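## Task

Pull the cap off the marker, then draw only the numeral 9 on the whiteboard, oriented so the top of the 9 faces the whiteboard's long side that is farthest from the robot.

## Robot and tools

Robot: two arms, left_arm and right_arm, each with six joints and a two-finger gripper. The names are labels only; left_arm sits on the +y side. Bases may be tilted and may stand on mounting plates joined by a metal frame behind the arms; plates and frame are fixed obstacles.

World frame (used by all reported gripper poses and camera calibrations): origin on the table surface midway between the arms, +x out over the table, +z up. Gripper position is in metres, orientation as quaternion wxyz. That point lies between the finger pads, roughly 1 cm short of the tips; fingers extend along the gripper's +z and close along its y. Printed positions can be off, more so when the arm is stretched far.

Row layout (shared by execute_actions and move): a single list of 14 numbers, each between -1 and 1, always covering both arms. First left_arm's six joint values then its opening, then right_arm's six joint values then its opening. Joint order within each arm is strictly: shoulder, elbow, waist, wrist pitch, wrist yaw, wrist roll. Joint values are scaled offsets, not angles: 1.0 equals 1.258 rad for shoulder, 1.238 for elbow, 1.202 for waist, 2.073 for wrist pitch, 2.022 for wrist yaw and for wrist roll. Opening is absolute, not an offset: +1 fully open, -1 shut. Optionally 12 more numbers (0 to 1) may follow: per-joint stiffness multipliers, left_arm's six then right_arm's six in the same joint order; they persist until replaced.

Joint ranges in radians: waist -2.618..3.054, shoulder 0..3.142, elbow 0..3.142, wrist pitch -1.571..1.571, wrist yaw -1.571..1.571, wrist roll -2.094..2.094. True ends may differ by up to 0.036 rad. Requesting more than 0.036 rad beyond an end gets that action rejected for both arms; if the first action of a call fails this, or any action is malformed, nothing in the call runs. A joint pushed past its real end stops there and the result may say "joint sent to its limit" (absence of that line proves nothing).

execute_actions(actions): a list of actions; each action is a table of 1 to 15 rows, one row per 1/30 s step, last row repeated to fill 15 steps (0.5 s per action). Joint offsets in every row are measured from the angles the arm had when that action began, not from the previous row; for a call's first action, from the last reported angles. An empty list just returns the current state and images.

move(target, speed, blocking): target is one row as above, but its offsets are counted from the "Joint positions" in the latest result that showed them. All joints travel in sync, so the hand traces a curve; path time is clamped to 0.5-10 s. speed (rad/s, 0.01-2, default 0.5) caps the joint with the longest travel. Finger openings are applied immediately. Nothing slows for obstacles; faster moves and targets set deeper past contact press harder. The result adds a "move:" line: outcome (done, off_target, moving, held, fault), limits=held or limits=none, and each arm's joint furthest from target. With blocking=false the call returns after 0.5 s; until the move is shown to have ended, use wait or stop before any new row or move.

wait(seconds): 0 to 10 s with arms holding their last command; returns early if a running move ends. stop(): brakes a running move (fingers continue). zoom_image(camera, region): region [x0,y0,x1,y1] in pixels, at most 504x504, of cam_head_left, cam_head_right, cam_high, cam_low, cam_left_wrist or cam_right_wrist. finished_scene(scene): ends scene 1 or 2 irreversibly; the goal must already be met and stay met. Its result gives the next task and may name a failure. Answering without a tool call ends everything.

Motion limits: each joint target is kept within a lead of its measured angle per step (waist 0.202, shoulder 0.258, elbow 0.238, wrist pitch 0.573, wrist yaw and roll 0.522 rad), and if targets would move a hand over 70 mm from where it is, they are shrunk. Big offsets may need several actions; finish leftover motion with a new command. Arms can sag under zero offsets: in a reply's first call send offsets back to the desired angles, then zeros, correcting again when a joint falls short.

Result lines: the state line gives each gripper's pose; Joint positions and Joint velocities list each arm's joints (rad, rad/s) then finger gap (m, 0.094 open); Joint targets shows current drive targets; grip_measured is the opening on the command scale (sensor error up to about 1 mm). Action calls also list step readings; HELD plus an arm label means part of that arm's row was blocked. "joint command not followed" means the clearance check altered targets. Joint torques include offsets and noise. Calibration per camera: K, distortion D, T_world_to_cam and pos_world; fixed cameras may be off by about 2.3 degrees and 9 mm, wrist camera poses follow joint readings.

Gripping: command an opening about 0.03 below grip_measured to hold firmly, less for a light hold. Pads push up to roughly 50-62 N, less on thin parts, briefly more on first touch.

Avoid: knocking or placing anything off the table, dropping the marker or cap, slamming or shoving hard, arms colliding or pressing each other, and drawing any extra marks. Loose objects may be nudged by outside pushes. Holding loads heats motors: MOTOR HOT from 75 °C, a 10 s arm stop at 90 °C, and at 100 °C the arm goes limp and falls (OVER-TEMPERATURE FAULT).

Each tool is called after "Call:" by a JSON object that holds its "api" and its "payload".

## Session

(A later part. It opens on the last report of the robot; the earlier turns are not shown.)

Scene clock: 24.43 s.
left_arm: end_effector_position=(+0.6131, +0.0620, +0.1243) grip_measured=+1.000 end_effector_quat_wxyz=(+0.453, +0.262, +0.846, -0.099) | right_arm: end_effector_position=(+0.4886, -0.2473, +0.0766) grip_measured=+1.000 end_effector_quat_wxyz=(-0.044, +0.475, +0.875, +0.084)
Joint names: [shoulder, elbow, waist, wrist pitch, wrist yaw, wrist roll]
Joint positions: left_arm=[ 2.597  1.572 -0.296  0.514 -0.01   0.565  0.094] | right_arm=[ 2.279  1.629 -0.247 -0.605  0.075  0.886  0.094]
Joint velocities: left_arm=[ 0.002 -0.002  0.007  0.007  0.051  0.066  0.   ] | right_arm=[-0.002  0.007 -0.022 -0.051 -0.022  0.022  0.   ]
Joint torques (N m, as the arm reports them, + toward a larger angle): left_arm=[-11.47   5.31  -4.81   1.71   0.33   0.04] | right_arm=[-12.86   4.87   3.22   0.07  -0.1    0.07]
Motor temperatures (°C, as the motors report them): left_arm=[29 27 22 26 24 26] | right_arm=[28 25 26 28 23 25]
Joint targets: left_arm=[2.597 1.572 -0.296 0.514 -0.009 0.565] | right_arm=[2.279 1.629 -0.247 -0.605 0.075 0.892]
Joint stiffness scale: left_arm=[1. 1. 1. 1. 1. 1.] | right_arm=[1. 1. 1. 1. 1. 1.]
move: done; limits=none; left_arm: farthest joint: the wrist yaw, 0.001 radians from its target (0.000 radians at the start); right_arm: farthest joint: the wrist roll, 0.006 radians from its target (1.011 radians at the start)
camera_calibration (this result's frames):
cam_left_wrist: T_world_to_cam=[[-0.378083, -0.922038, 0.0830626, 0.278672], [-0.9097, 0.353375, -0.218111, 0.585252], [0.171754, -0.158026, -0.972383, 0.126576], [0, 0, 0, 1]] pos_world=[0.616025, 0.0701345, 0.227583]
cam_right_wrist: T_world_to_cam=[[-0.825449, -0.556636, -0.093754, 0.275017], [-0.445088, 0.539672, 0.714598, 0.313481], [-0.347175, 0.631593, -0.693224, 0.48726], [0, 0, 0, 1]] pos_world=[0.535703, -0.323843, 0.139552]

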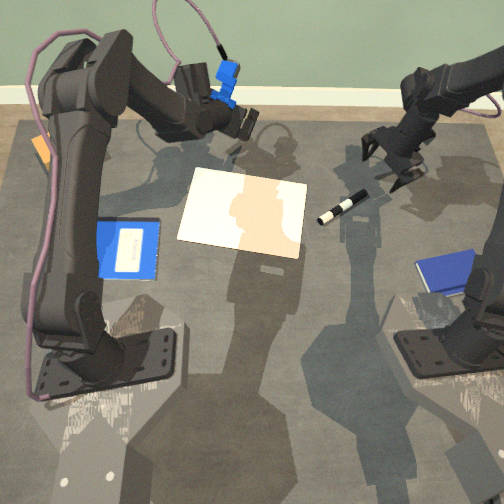

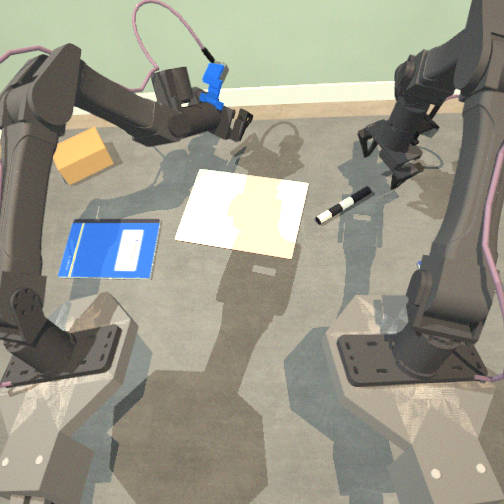

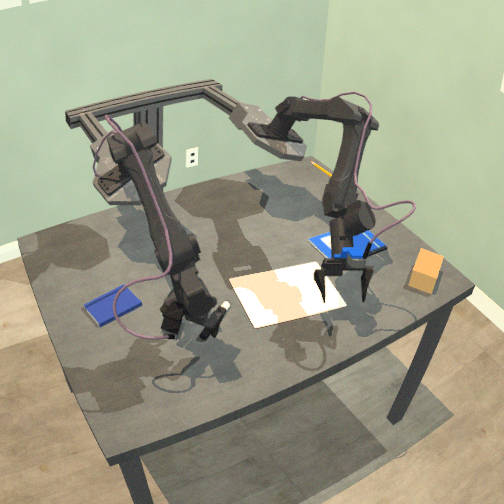

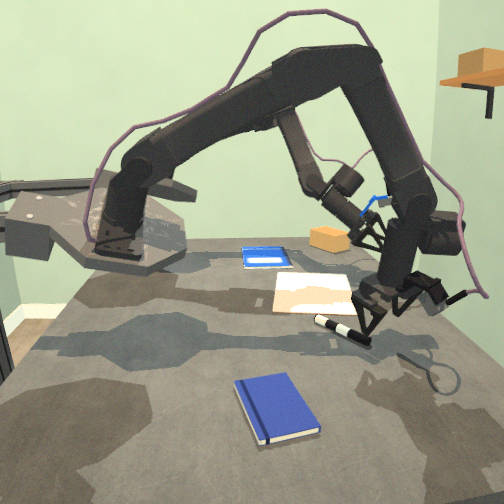

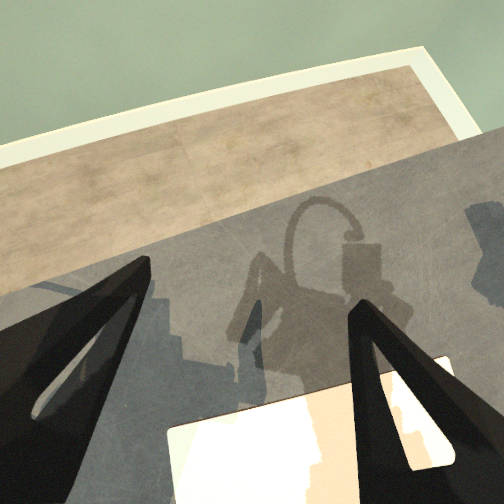

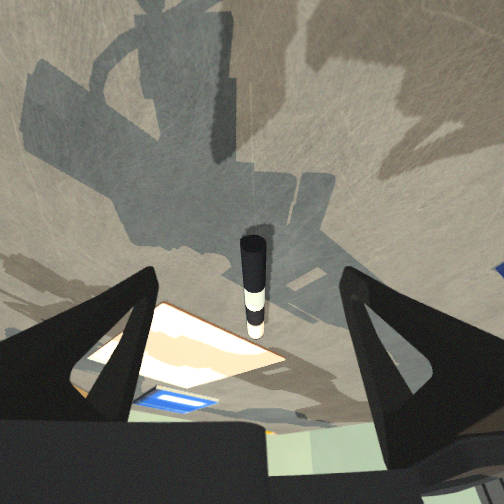

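Call:
{"api": "move", "payload": {"target": [0.169,-0.285,-0.289,0.146,0.005,0.004,1, 0.127,0.048,0,0,0,0.01,1], "speed": 0.6}}

Scene clock: 26.87 s.
left_arm: end_effector_position=(+0.3717, -0.1015, +0.0521) grip_measured=+1.000 end_effector_quat_wxyz=(+0.369, +0.436, +0.796, -0.201) | right_arm: end_effector_position=(+0.4544, -0.2288, +0.0224) grip_measured=+1.000 end_effector_quat_wxyz=(-0.102, +0.471, +0.874, +0.059)
Joint names: [shoulder, elbow, waist, wrist pitch, wrist yaw, wrist roll]
Joint positions: left_arm=[ 2.822  1.22  -0.643  0.812 -0.003  0.567  0.094] | right_arm=[ 2.434  1.659 -0.247 -0.606  0.075  0.901  0.094]
Joint velocities: left_arm=[ 0.002 -0.002 -0.022 -0.022  0.095 -0.051  0.   ] | right_arm=[-0.007  0.012 -0.007  0.051 -0.022  0.037  0.   ]
Joint torques (N m, as the arm reports them, + toward a larger angle): left_arm=[-10.44   3.14  -4.5    1.69   0.37   0.1 ] | right_arm=[-12.39   6.66   3.31  -0.13  -0.11   0.1 ]
Motor temperatures (°C, as the motors report them): left_arm=[29 27 22 26 24 26] | right_arm=[28 25 26 27 23 25]
Joint targets: left_arm=[2.810 1.219 -0.643 0.816 0.001 0.573] | right_arm=[2.438 1.689 -0.247 -0.605 0.075 0.907]
Joint stiffness scale: left_arm=[1. 1. 1. 1. 1. 1.] | right_arm=[1. 1. 1. 1. 1. 1.]
move: off_target (right_arm); limits=none; left_arm: farthest joint: the shoulder, 0.012 radians from its target (0.213 radians at the start); right_arm: farthest joint: the elbow, 0.029 radians from its target (0.059 radians at the start)
camera_calibration (this result's frames):
cam_left_wrist: T_world_to_cam=[[-0.719064, -0.68241, 0.131394, 0.191196], [-0.694731, 0.710564, -0.111572, 0.358522], [-0.0172263, -0.171511, -0.985032, 0.141511], [0, 0, 0, 1]] pos_world=[0.388996, -0.100008, 0.154272]
cam_right_wrist: T_world_to_cam=[[-0.82074, -0.571301, 0.000912601, 0.244434], [-0.362974, 0.522686, 0.771394, 0.284528], [-0.441175, 0.632783, -0.636357, 0.467836], [0, 0, 0, 1]] pos_world=[0.510291, -0.305112, 0.0780045]

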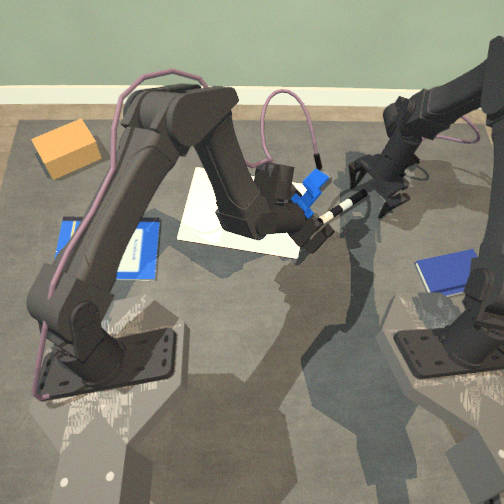

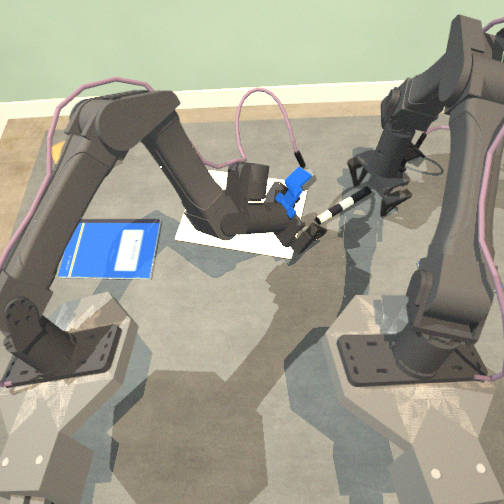

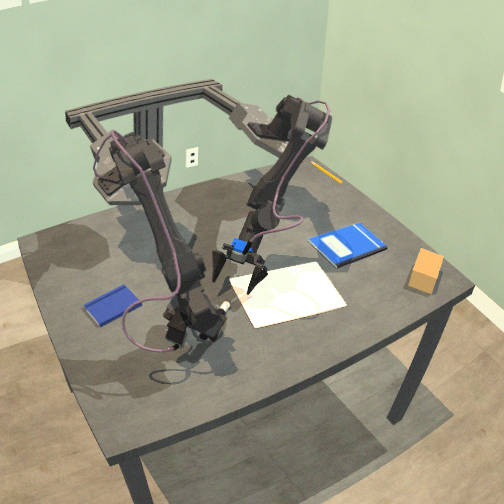

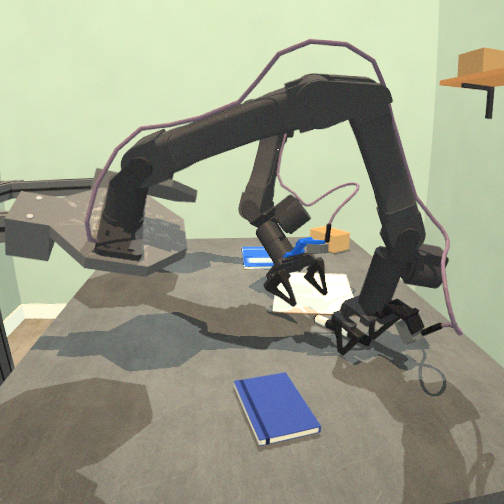

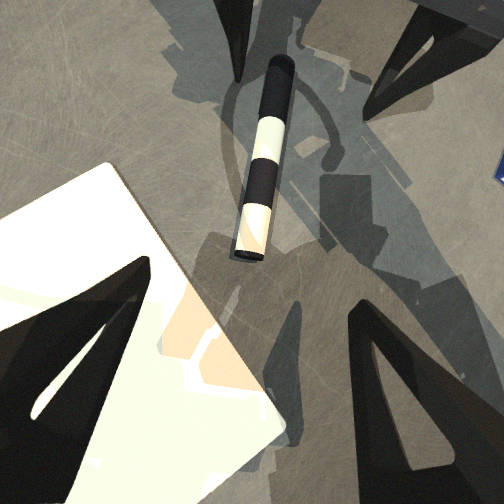

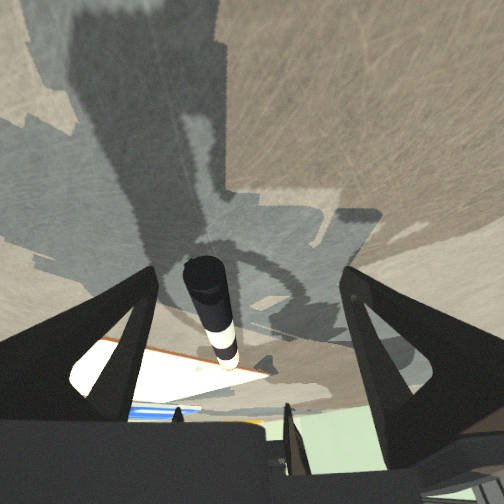

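Call:
{"api": "zoom_image", "payload": {"camera": "cam_head_left", "region": [290,140,430,250]}}

Region (290, 140, 430, 250) of cam_head_left's 504x504 image, scaled by 3.600, with more detail than that image has; it fills the top 396 rows of this view, and the rest is white.

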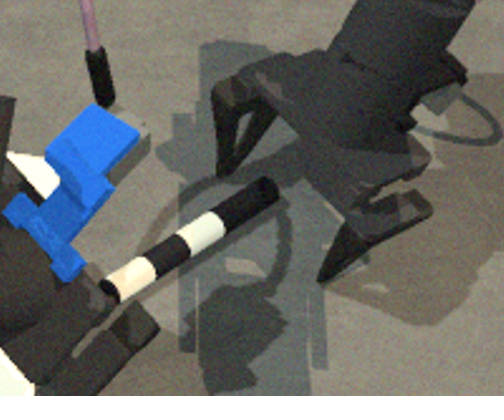

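Call:
{"api": "move", "payload": {"target": [0.142,0.272,0,-0.06,0,0,1, 0.038,0.073,0.029,0,0,0,1], "speed": 0.4}}

Scene clock: 29.77 s.
left_arm: end_effector_position=(+0.4104, -0.1405, +0.0303) grip_measured=+1.000 end_effector_quat_wxyz=(+0.388, +0.428, +0.792, -0.199) | right_arm: end_effector_position=(+0.4704, -0.2197, +0.0214) grip_measured=+1.000 end_effector_quat_wxyz=(-0.091, +0.465, +0.878, +0.068)
Joint names: [shoulder, elbow, waist, wrist pitch, wrist yaw, wrist roll]
Joint positions: left_arm=[ 2.987  1.535 -0.643  0.704 -0.004  0.567  0.094] | right_arm=[ 2.467  1.723 -0.227 -0.613  0.073  0.901  0.094]
Joint velocities: left_arm=[ 0.012  0.002  0.007 -0.007 -0.081 -0.095  0.   ] | right_arm=[ 0.007 -0.002 -0.007 -0.022 -0.007  0.007  0.   ]
Joint torques (N m, as the arm reports them, + toward a larger angle): left_arm=[-9.7   5.56 -4.83  1.42  0.35  0.03] | right_arm=[-11.79   6.65   4.78  -0.03  -0.09   0.03]
Motor temperatures (°C, as the motors report them): left_arm=[29 27 22 26 24 26] | right_arm=[29 25 26 27 23 25]
Joint targets: left_arm=[3.001 1.557 -0.643 0.687 -0.003 0.567] | right_arm=[2.482 1.749 -0.212 -0.606 0.075 0.901]
Joint stiffness scale: left_arm=[1. 1. 1. 1. 1. 1.] | right_arm=[1. 1. 1. 1. 1. 1.]
move: off_target (left_arm, right_arm); limits=none; left_arm: farthest joint: the elbow, 0.021 radians from its target (0.336 radians at the start); right_arm: farthest joint: the elbow, 0.027 radians from its target (0.090 radians at the start)
camera_calibration (this result's frames):
cam_left_wrist: T_world_to_cam=[[-0.710767, -0.692494, 0.123537, 0.190687], [-0.703209, 0.695129, -0.14931, 0.413077], [0.0175215, -0.192997, -0.981043, 0.0966308], [0, 0, 0, 1]] pos_world=[0.42432, -0.136443, 0.132918]
cam_right_wrist: T_world_to_cam=[[-0.813664, -0.580789, -0.0252054, 0.257881], [-0.390806, 0.514377, 0.763339, 0.297826], [-0.430374, 0.630952, -0.645506, 0.463164], [0, 0, 0, 1]] pos_world=[0.525555, -0.295655, 0.0781335]

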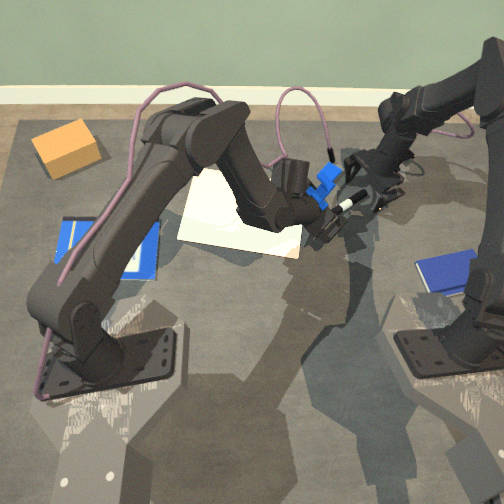

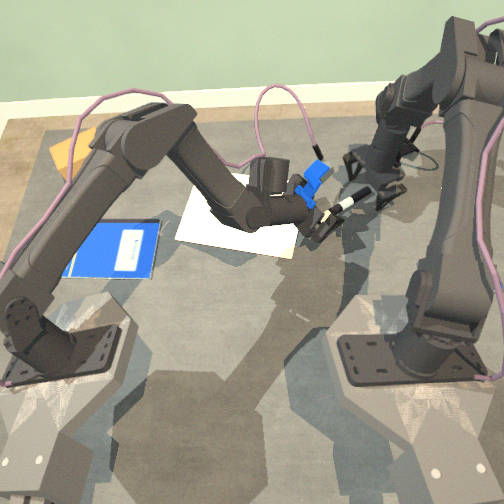

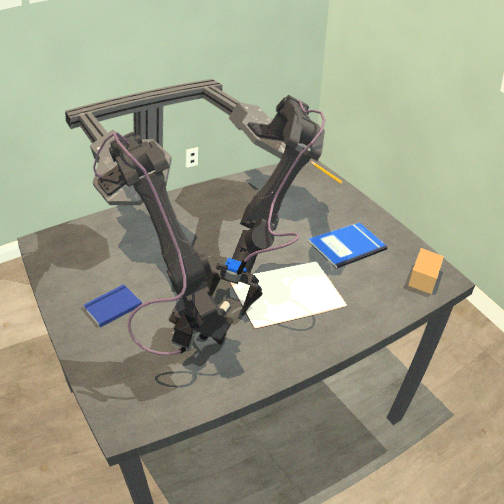

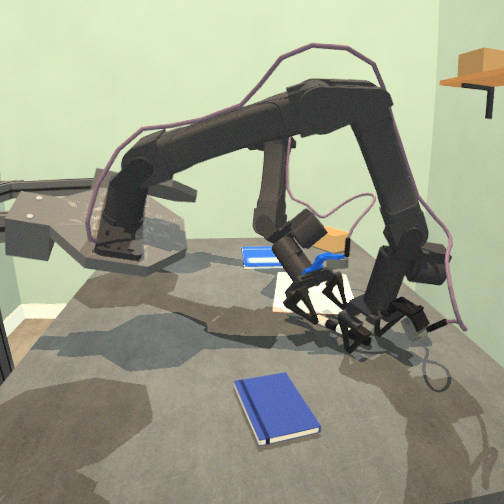

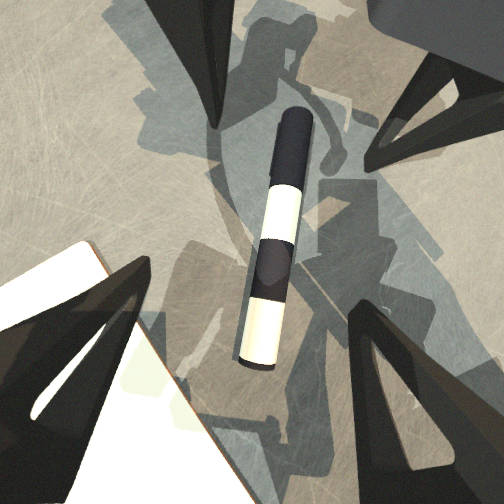

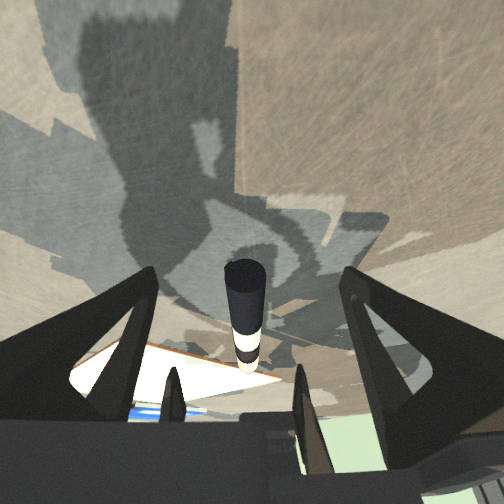

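Call:
{"api": "move", "payload": {"target": [0.046,0.040,0,-0.008,0,0,1, 0.038,0.035,0.012,0,0,0,1], "speed": 0.2}}

Scene clock: 31.23 s.
left_arm: end_effector_position=(+0.3986, -0.1420, +0.0121) grip_measured=+1.000 end_effector_quat_wxyz=(+0.375, +0.433, +0.795, -0.200) | right_arm: end_effector_position=(+0.4706, -0.2192, +0.0208) grip_measured=+1.000 end_effector_quat_wxyz=(-0.096, +0.464, +0.878, +0.066)
Joint names: [shoulder, elbow, waist, wrist pitch, wrist yaw, wrist roll]
Joint positions: left_arm=[ 3.036  1.561 -0.643  0.699 -0.004  0.567  0.094] | right_arm=[ 2.478  1.745 -0.227 -0.635  0.072  0.901  0.094]
Joint velocities: left_arm=[ 0.002 -0.012 -0.017 -0.007  0.007  0.095  0.   ] | right_arm=[-0.017 -0.022 -0.022 -0.066  0.037 -0.095  0.   ]
Joint torques (N m, as the arm reports them, + toward a larger angle): left_arm=[-9.89  5.67 -4.73  1.47  0.34  0.03] | right_arm=[-10.15   6.23   4.78   0.1   -0.1    0.02]
Motor temperatures (°C, as the motors report them): left_arm=[30 27 23 26 24 26] | right_arm=[29 25 26 27 23 25]
Joint targets: left_arm=[3.045 1.585 -0.643 0.688 -0.004 0.567] | right_arm=[2.515 1.766 -0.213 -0.613 0.073 0.901]
Joint stiffness scale: left_arm=[1. 1. 1. 1. 1. 1.] | right_arm=[1. 1. 1. 1. 1. 1.]
move: off_target (left_arm, right_arm); limits=none; left_arm: farthest joint: the elbow, 0.024 radians from its target (0.049 radians at the start); right_arm: farthest joint: the shoulder, 0.036 radians from its target (0.048 radians at the start)
camera_calibration (this result's frames):
cam_left_wrist: T_world_to_cam=[[-0.715758, -0.68654, 0.127882, 0.18629], [-0.69833, 0.704977, -0.123865, 0.402318], [-0.00511525, -0.177961, -0.984024, 0.0898545], [0, 0, 0, 1]] pos_world=[0.414749, -0.139739, 0.114429]
cam_right_wrist: T_world_to_cam=[[-0.812229, -0.583066, -0.0178262, 0.25696], [-0.383932, 0.511324, 0.768859, 0.294127], [-0.43918, 0.631334, -0.63917, 0.466692], [0, 0, 0, 1]] pos_world=[0.526597, -0.295208, 0.0767337]

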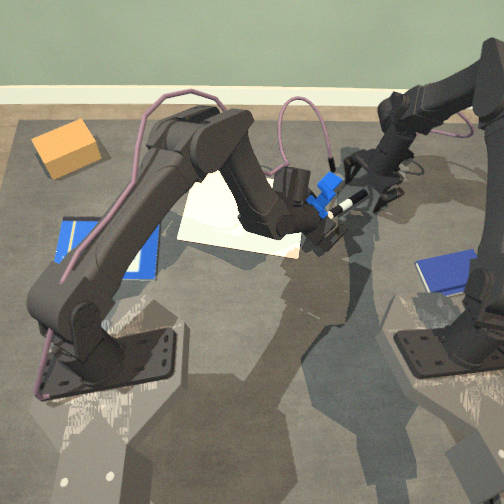

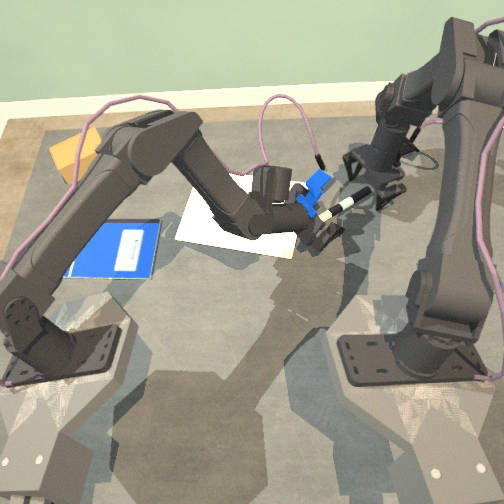

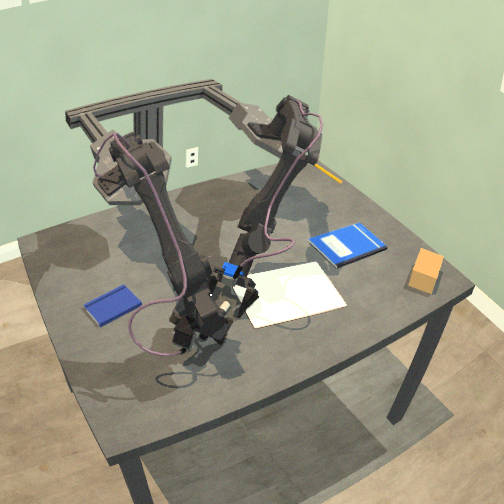

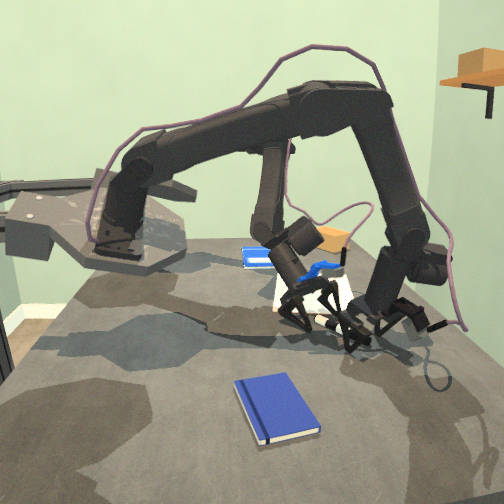

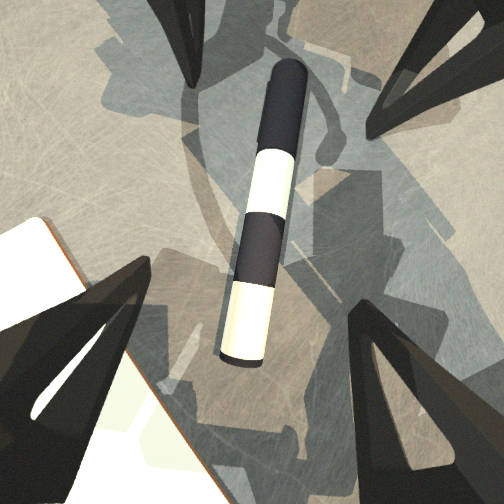

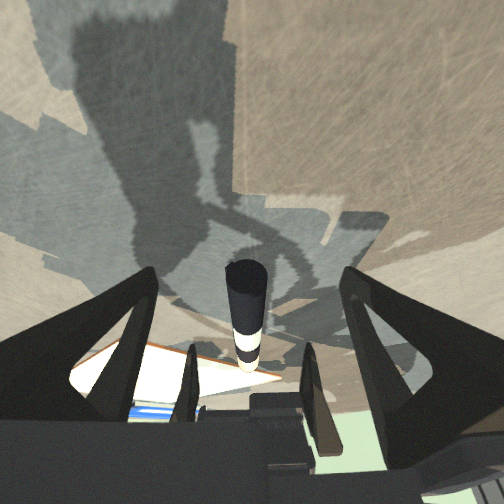

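Call:
{"api": "move", "payload": {"target": [0.007,0.019,0,-0.005,0,0,-0.65, 0.005,0.017,0.011,0,0,0,-0.65], "speed": 0.1}}

Scene clock: 32.17 s.
left_arm: end_effector_position=(+0.3993, -0.1413, +0.0118) grip_measured=-0.635 end_effector_quat_wxyz=(+0.375, +0.432, +0.796, -0.198) | right_arm: end_effector_position=(+0.4697, -0.2184, +0.0211) grip_measured=-0.616 end_effector_quat_wxyz=(-0.099, +0.464, +0.878, +0.067)
Joint names: [shoulder, elbow, waist, wrist pitch, wrist yaw, wrist roll]
Joint positions: left_arm=[ 3.036  1.561 -0.642  0.7   -0.008  0.567  0.017] | right_arm=[ 2.478  1.745 -0.227 -0.639  0.067  0.901  0.018]
Joint velocities: left_arm=[ 0.007  0.007  0.022 -0.037  0.037 -0.022 -0.002] | right_arm=[-0.012 -0.002  0.007 -0.037 -0.007 -0.022 -0.   ]
Joint torques (N m, as the arm reports them, + toward a larger angle): left_arm=[-9.97  5.51 -4.83  1.45  0.36  0.02] | right_arm=[-12.62   6.21   4.69  -0.1   -0.04   0.01]
Motor temperatures (°C, as the motors report them): left_arm=[30 27 23 26 24 26] | right_arm=[29 25 26 27 23 25]
Joint targets: left_arm=[3.044 1.584 -0.643 0.689 -0.005 0.567] | right_arm=[2.485 1.766 -0.214 -0.635 0.072 0.901]
Joint stiffness scale: left_arm=[1. 1. 1. 1. 1. 1.] | right_arm=[1. 1. 1. 1. 1. 1.]
move: off_target (left_arm, right_arm); limits=none; left_arm: farthest joint: the elbow, 0.024 radians from its target (0.024 radians at the start); right_arm: farthest joint: the elbow, 0.021 radians from its target (0.021 radians at the start)
camera_calibration (this result's frames):
cam_left_wrist: T_world_to_cam=[[-0.713631, -0.689158, 0.125669, 0.186125], [-0.700512, 0.702989, -0.122839, 0.402811], [-0.00368797, -0.175694, -0.984438, 0.0894552], [0, 0, 0, 1]] pos_world=[0.415328, -0.139185, 0.114154]
cam_right_wrist: T_world_to_cam=[[-0.812028, -0.583343, -0.017912, 0.256601], [-0.381543, 0.507394, 0.772642, 0.291082], [-0.441627, 0.634242, -0.634589, 0.467639], [0, 0, 0, 1]] pos_world=[0.525949, -0.294603, 0.0764525]

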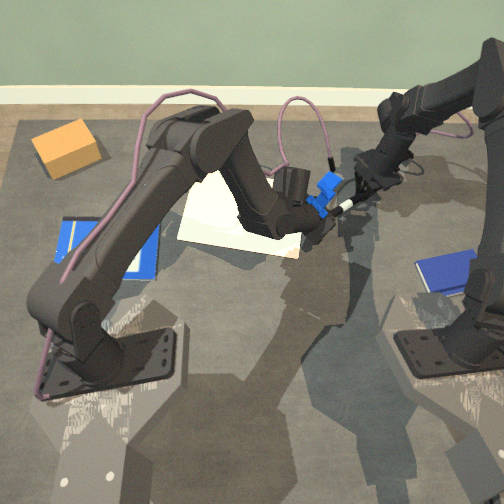

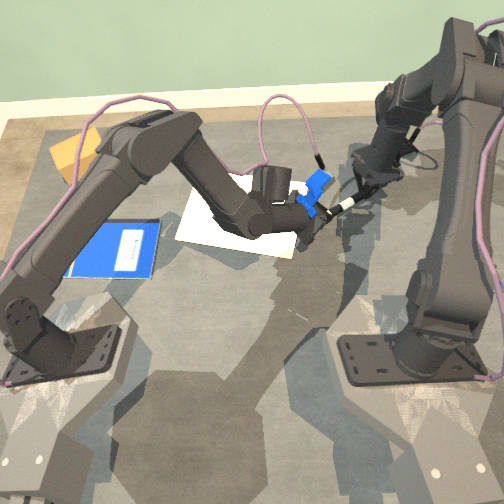

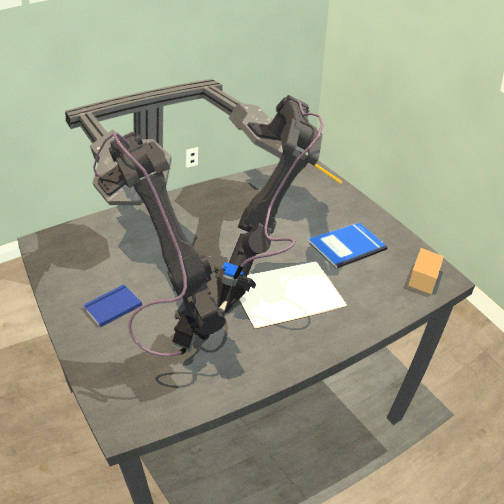

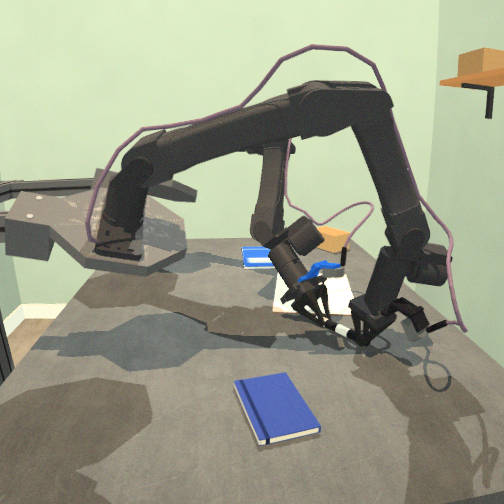

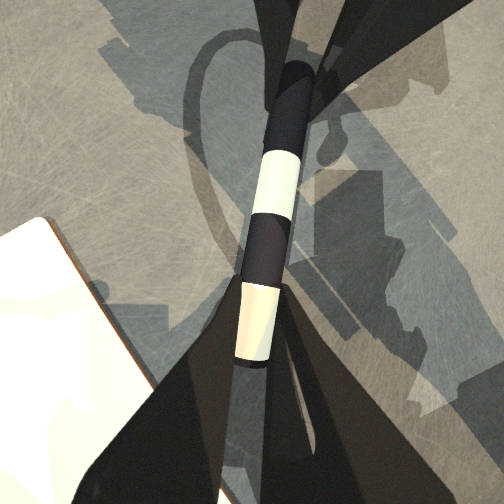

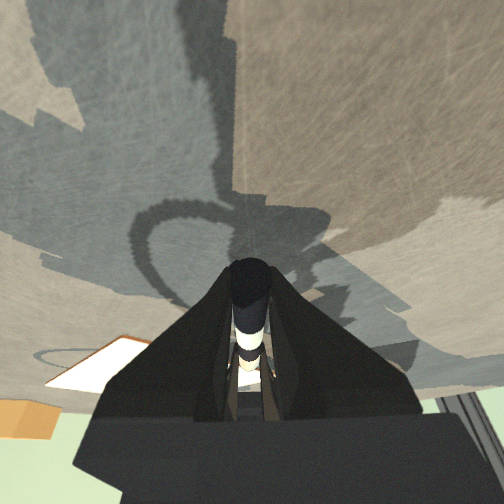

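Call:
{"api": "move", "payload": {"target": [-0.097,-0.27,0.043,0.105,0.018,0,-0.675, 0.005,0.017,0.011,0,0,0,-0.655], "speed": 0.15}}

Scene clock: 35.20 s.
left_arm: end_effector_position=(+0.3754, -0.1005, +0.0298) grip_measured=-0.645 end_effector_quat_wxyz=(+0.391, +0.417, +0.793, -0.210) | right_arm: end_effector_position=(+0.4488, -0.1803, +0.0295) grip_measured=-0.616 end_effector_quat_wxyz=(-0.162, +0.442, +0.876, +0.102)
Joint names: [shoulder, elbow, waist, wrist pitch, wrist yaw, wrist roll]
Joint positions: left_arm=[ 2.926  1.268 -0.605  0.923  0.038  0.567  0.017] | right_arm=[ 2.491  1.745 -0.19  -0.718 -0.041  0.904  0.018]
Joint velocities: left_arm=[-0.002  0.017  0.007 -0.022 -0.007 -0.081 -0.   ] | right_arm=[-0.002 -0.017 -0.002 -0.007  0.007 -0.022 -0.   ]
Joint torques (N m, as the arm reports them, + toward a larger angle): left_arm=[-10.42   0.03  -3.27   1.55   0.26   0.03] | right_arm=[-13.43   6.04   1.4    0.53   1.11  -0.01]
Motor temperatures (°C, as the motors report them): left_arm=[30 26 23 26 24 26] | right_arm=[30 25 26 27 23 25]
Joint targets: left_arm=[2.914 1.226 -0.590 0.918 0.029 0.567] | right_arm=[2.485 1.766 -0.214 -0.639 0.067 0.901]
Joint stiffness scale: left_arm=[1. 1. 1. 1. 1. 1.] | right_arm=[1. 1. 1. 1. 1. 1.]
move: off_target (left_arm, right_arm); limits=none; left_arm: farthest joint: the elbow, 0.041 radians from its target (0.334 radians at the start); right_arm: farthest joint: the wrist yaw, 0.108 radians from its target (0.000 radians at the start)
camera_calibration (this result's frames):
cam_left_wrist: T_world_to_cam=[[-0.701058, -0.697378, 0.148934, 0.188737], [-0.713015, 0.682205, -0.161883, 0.363363], [0.0112902, -0.219682, -0.975506, 0.103949], [0, 0, 0, 1]] pos_world=[0.390226, -0.0934311, 0.132116]
cam_right_wrist: T_world_to_cam=[[-0.79098, -0.611031, -0.0314892, 0.24791], [-0.337185, 0.392384, 0.855769, 0.214153], [-0.510546, 0.687514, -0.516399, 0.476597], [0, 0, 0, 1]] pos_world=[0.511625, -0.260216, 0.0706552]

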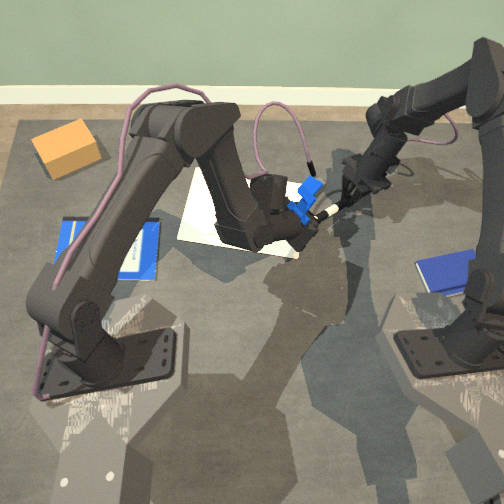

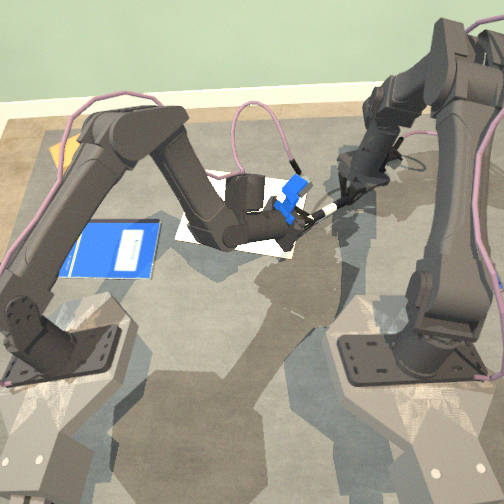

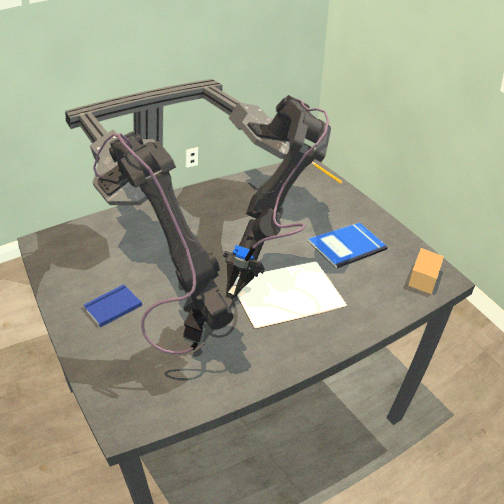

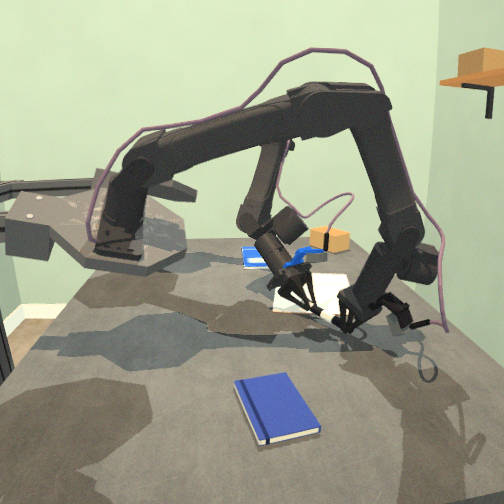

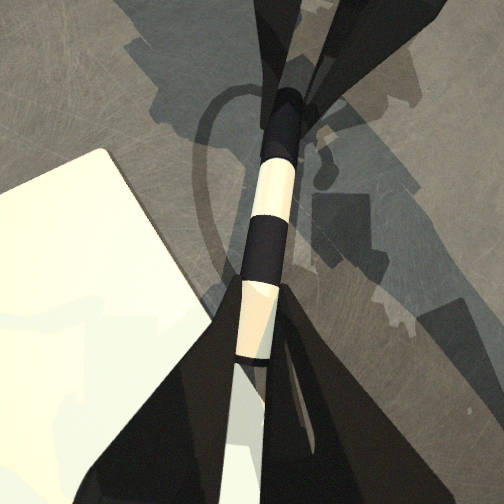

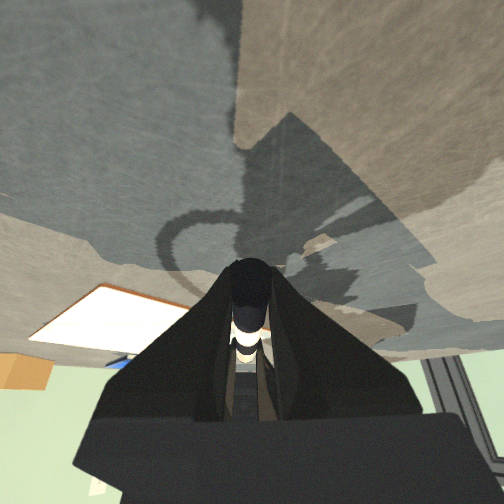

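Call:
{"api": "move", "payload": {"target": [-0.01,-0.065,0.017,0,0,0,-0.69, 0,0.017,-0.067,0.07,0.17,0,-0.67], "speed": 0.15}}

Scene clock: 38.23 s.
left_arm: end_effector_position=(+0.3594, -0.0876, +0.0200) grip_measured=-0.645 end_effector_quat_wxyz=(+0.374, +0.419, +0.800, -0.212) | right_arm: end_effector_position=(+0.4633, -0.2422, +0.0198) grip_measured=-0.616 end_effector_quat_wxyz=(-0.083, +0.462, +0.883, +0.006)
Joint names: [shoulder, elbow, waist, wrist pitch, wrist yaw, wrist roll]
Joint positions: left_arm=[ 2.926  1.211 -0.589  0.943  0.045  0.567  0.017] | right_arm=[ 2.475  1.745 -0.23  -0.663  0.193  0.903  0.018]
Joint velocities: left_arm=[-0.012 -0.002 -0.002 -0.051 -0.022 -0.007  0.   ] | right_arm=[ 0.002 -0.007 -0.007 -0.007 -0.037 -0.037 -0.001]
Joint torques (N m, as the arm reports them, + toward a larger angle): left_arm=[-10.08   0.91  -3.85   1.33   0.27   0.03] | right_arm=[-11.68   6.2   -0.24   0.77   1.27   0.03]
Motor temperatures (°C, as the motors report them): left_arm=[30 26 23 26 24 26] | right_arm=[30 25 26 27 23 25]
Joint targets: left_arm=[2.914 1.187 -0.584 0.923 0.038 0.567] | right_arm=[2.491 1.766 -0.271 -0.573 0.303 0.904]
Joint stiffness scale: left_arm=[1. 1. 1. 1. 1. 1.] | right_arm=[1. 1. 1. 1. 1. 1.]
move: off_target (left_arm, right_arm); limits=none; left_arm: farthest joint: the elbow, 0.024 radians from its target (0.080 radians at the start); right_arm: farthest joint: the wrist yaw, 0.110 radians from its target (0.344 radians at the start)
camera_calibration (this result's frames):
cam_left_wrist: T_world_to_cam=[[-0.699939, -0.695572, 0.162067, 0.187401], [-0.713814, 0.688793, -0.126623, 0.34171], [-0.0235549, -0.204314, -0.978622, 0.111325], [0, 0, 0, 1]] pos_world=[0.377709, -0.0822716, 0.121842]
cam_right_wrist: T_world_to_cam=[[-0.800724, -0.594016, 0.0773632, 0.227733], [-0.370798, 0.592925, 0.714807, 0.318535], [-0.470477, 0.543677, -0.69503, 0.471668], [0, 0, 0, 1]] pos_world=[0.522373, -0.310026, 0.0825142]

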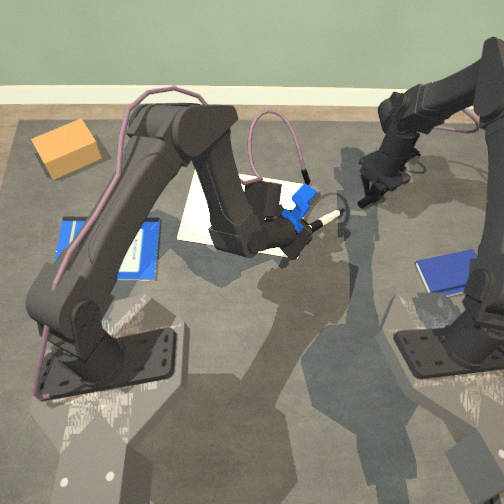

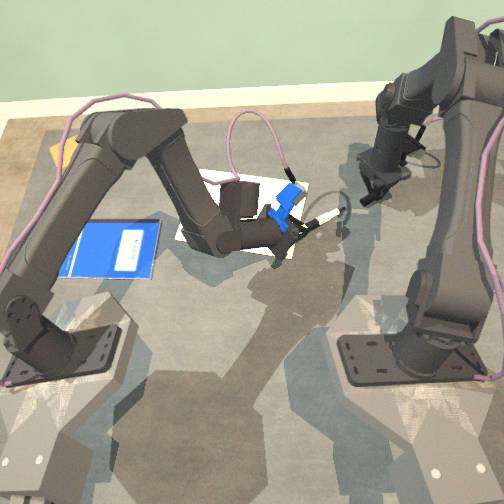

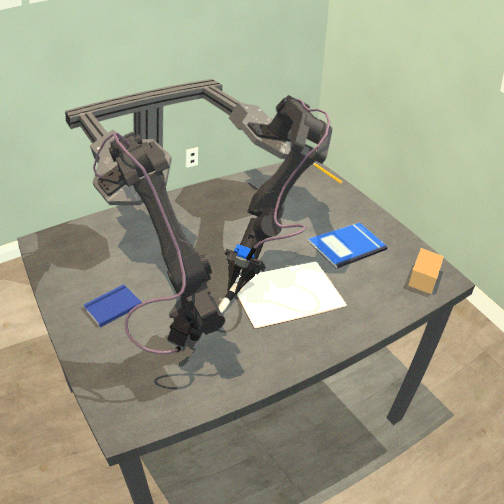

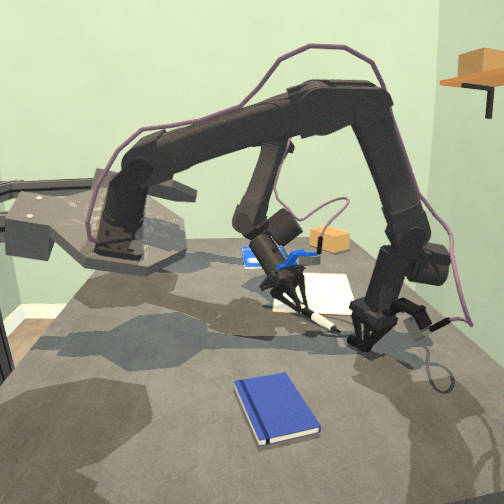

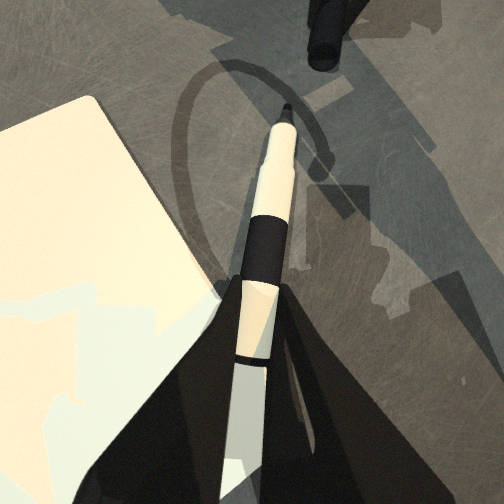

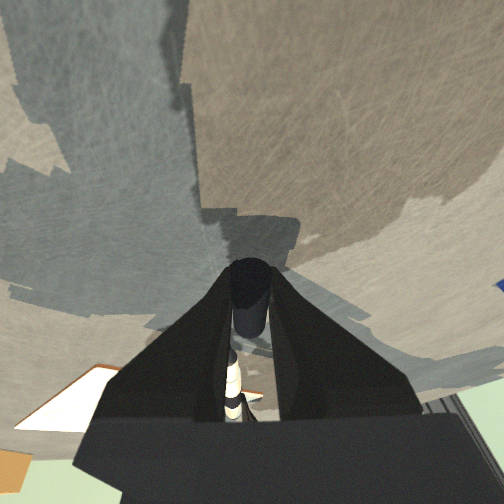

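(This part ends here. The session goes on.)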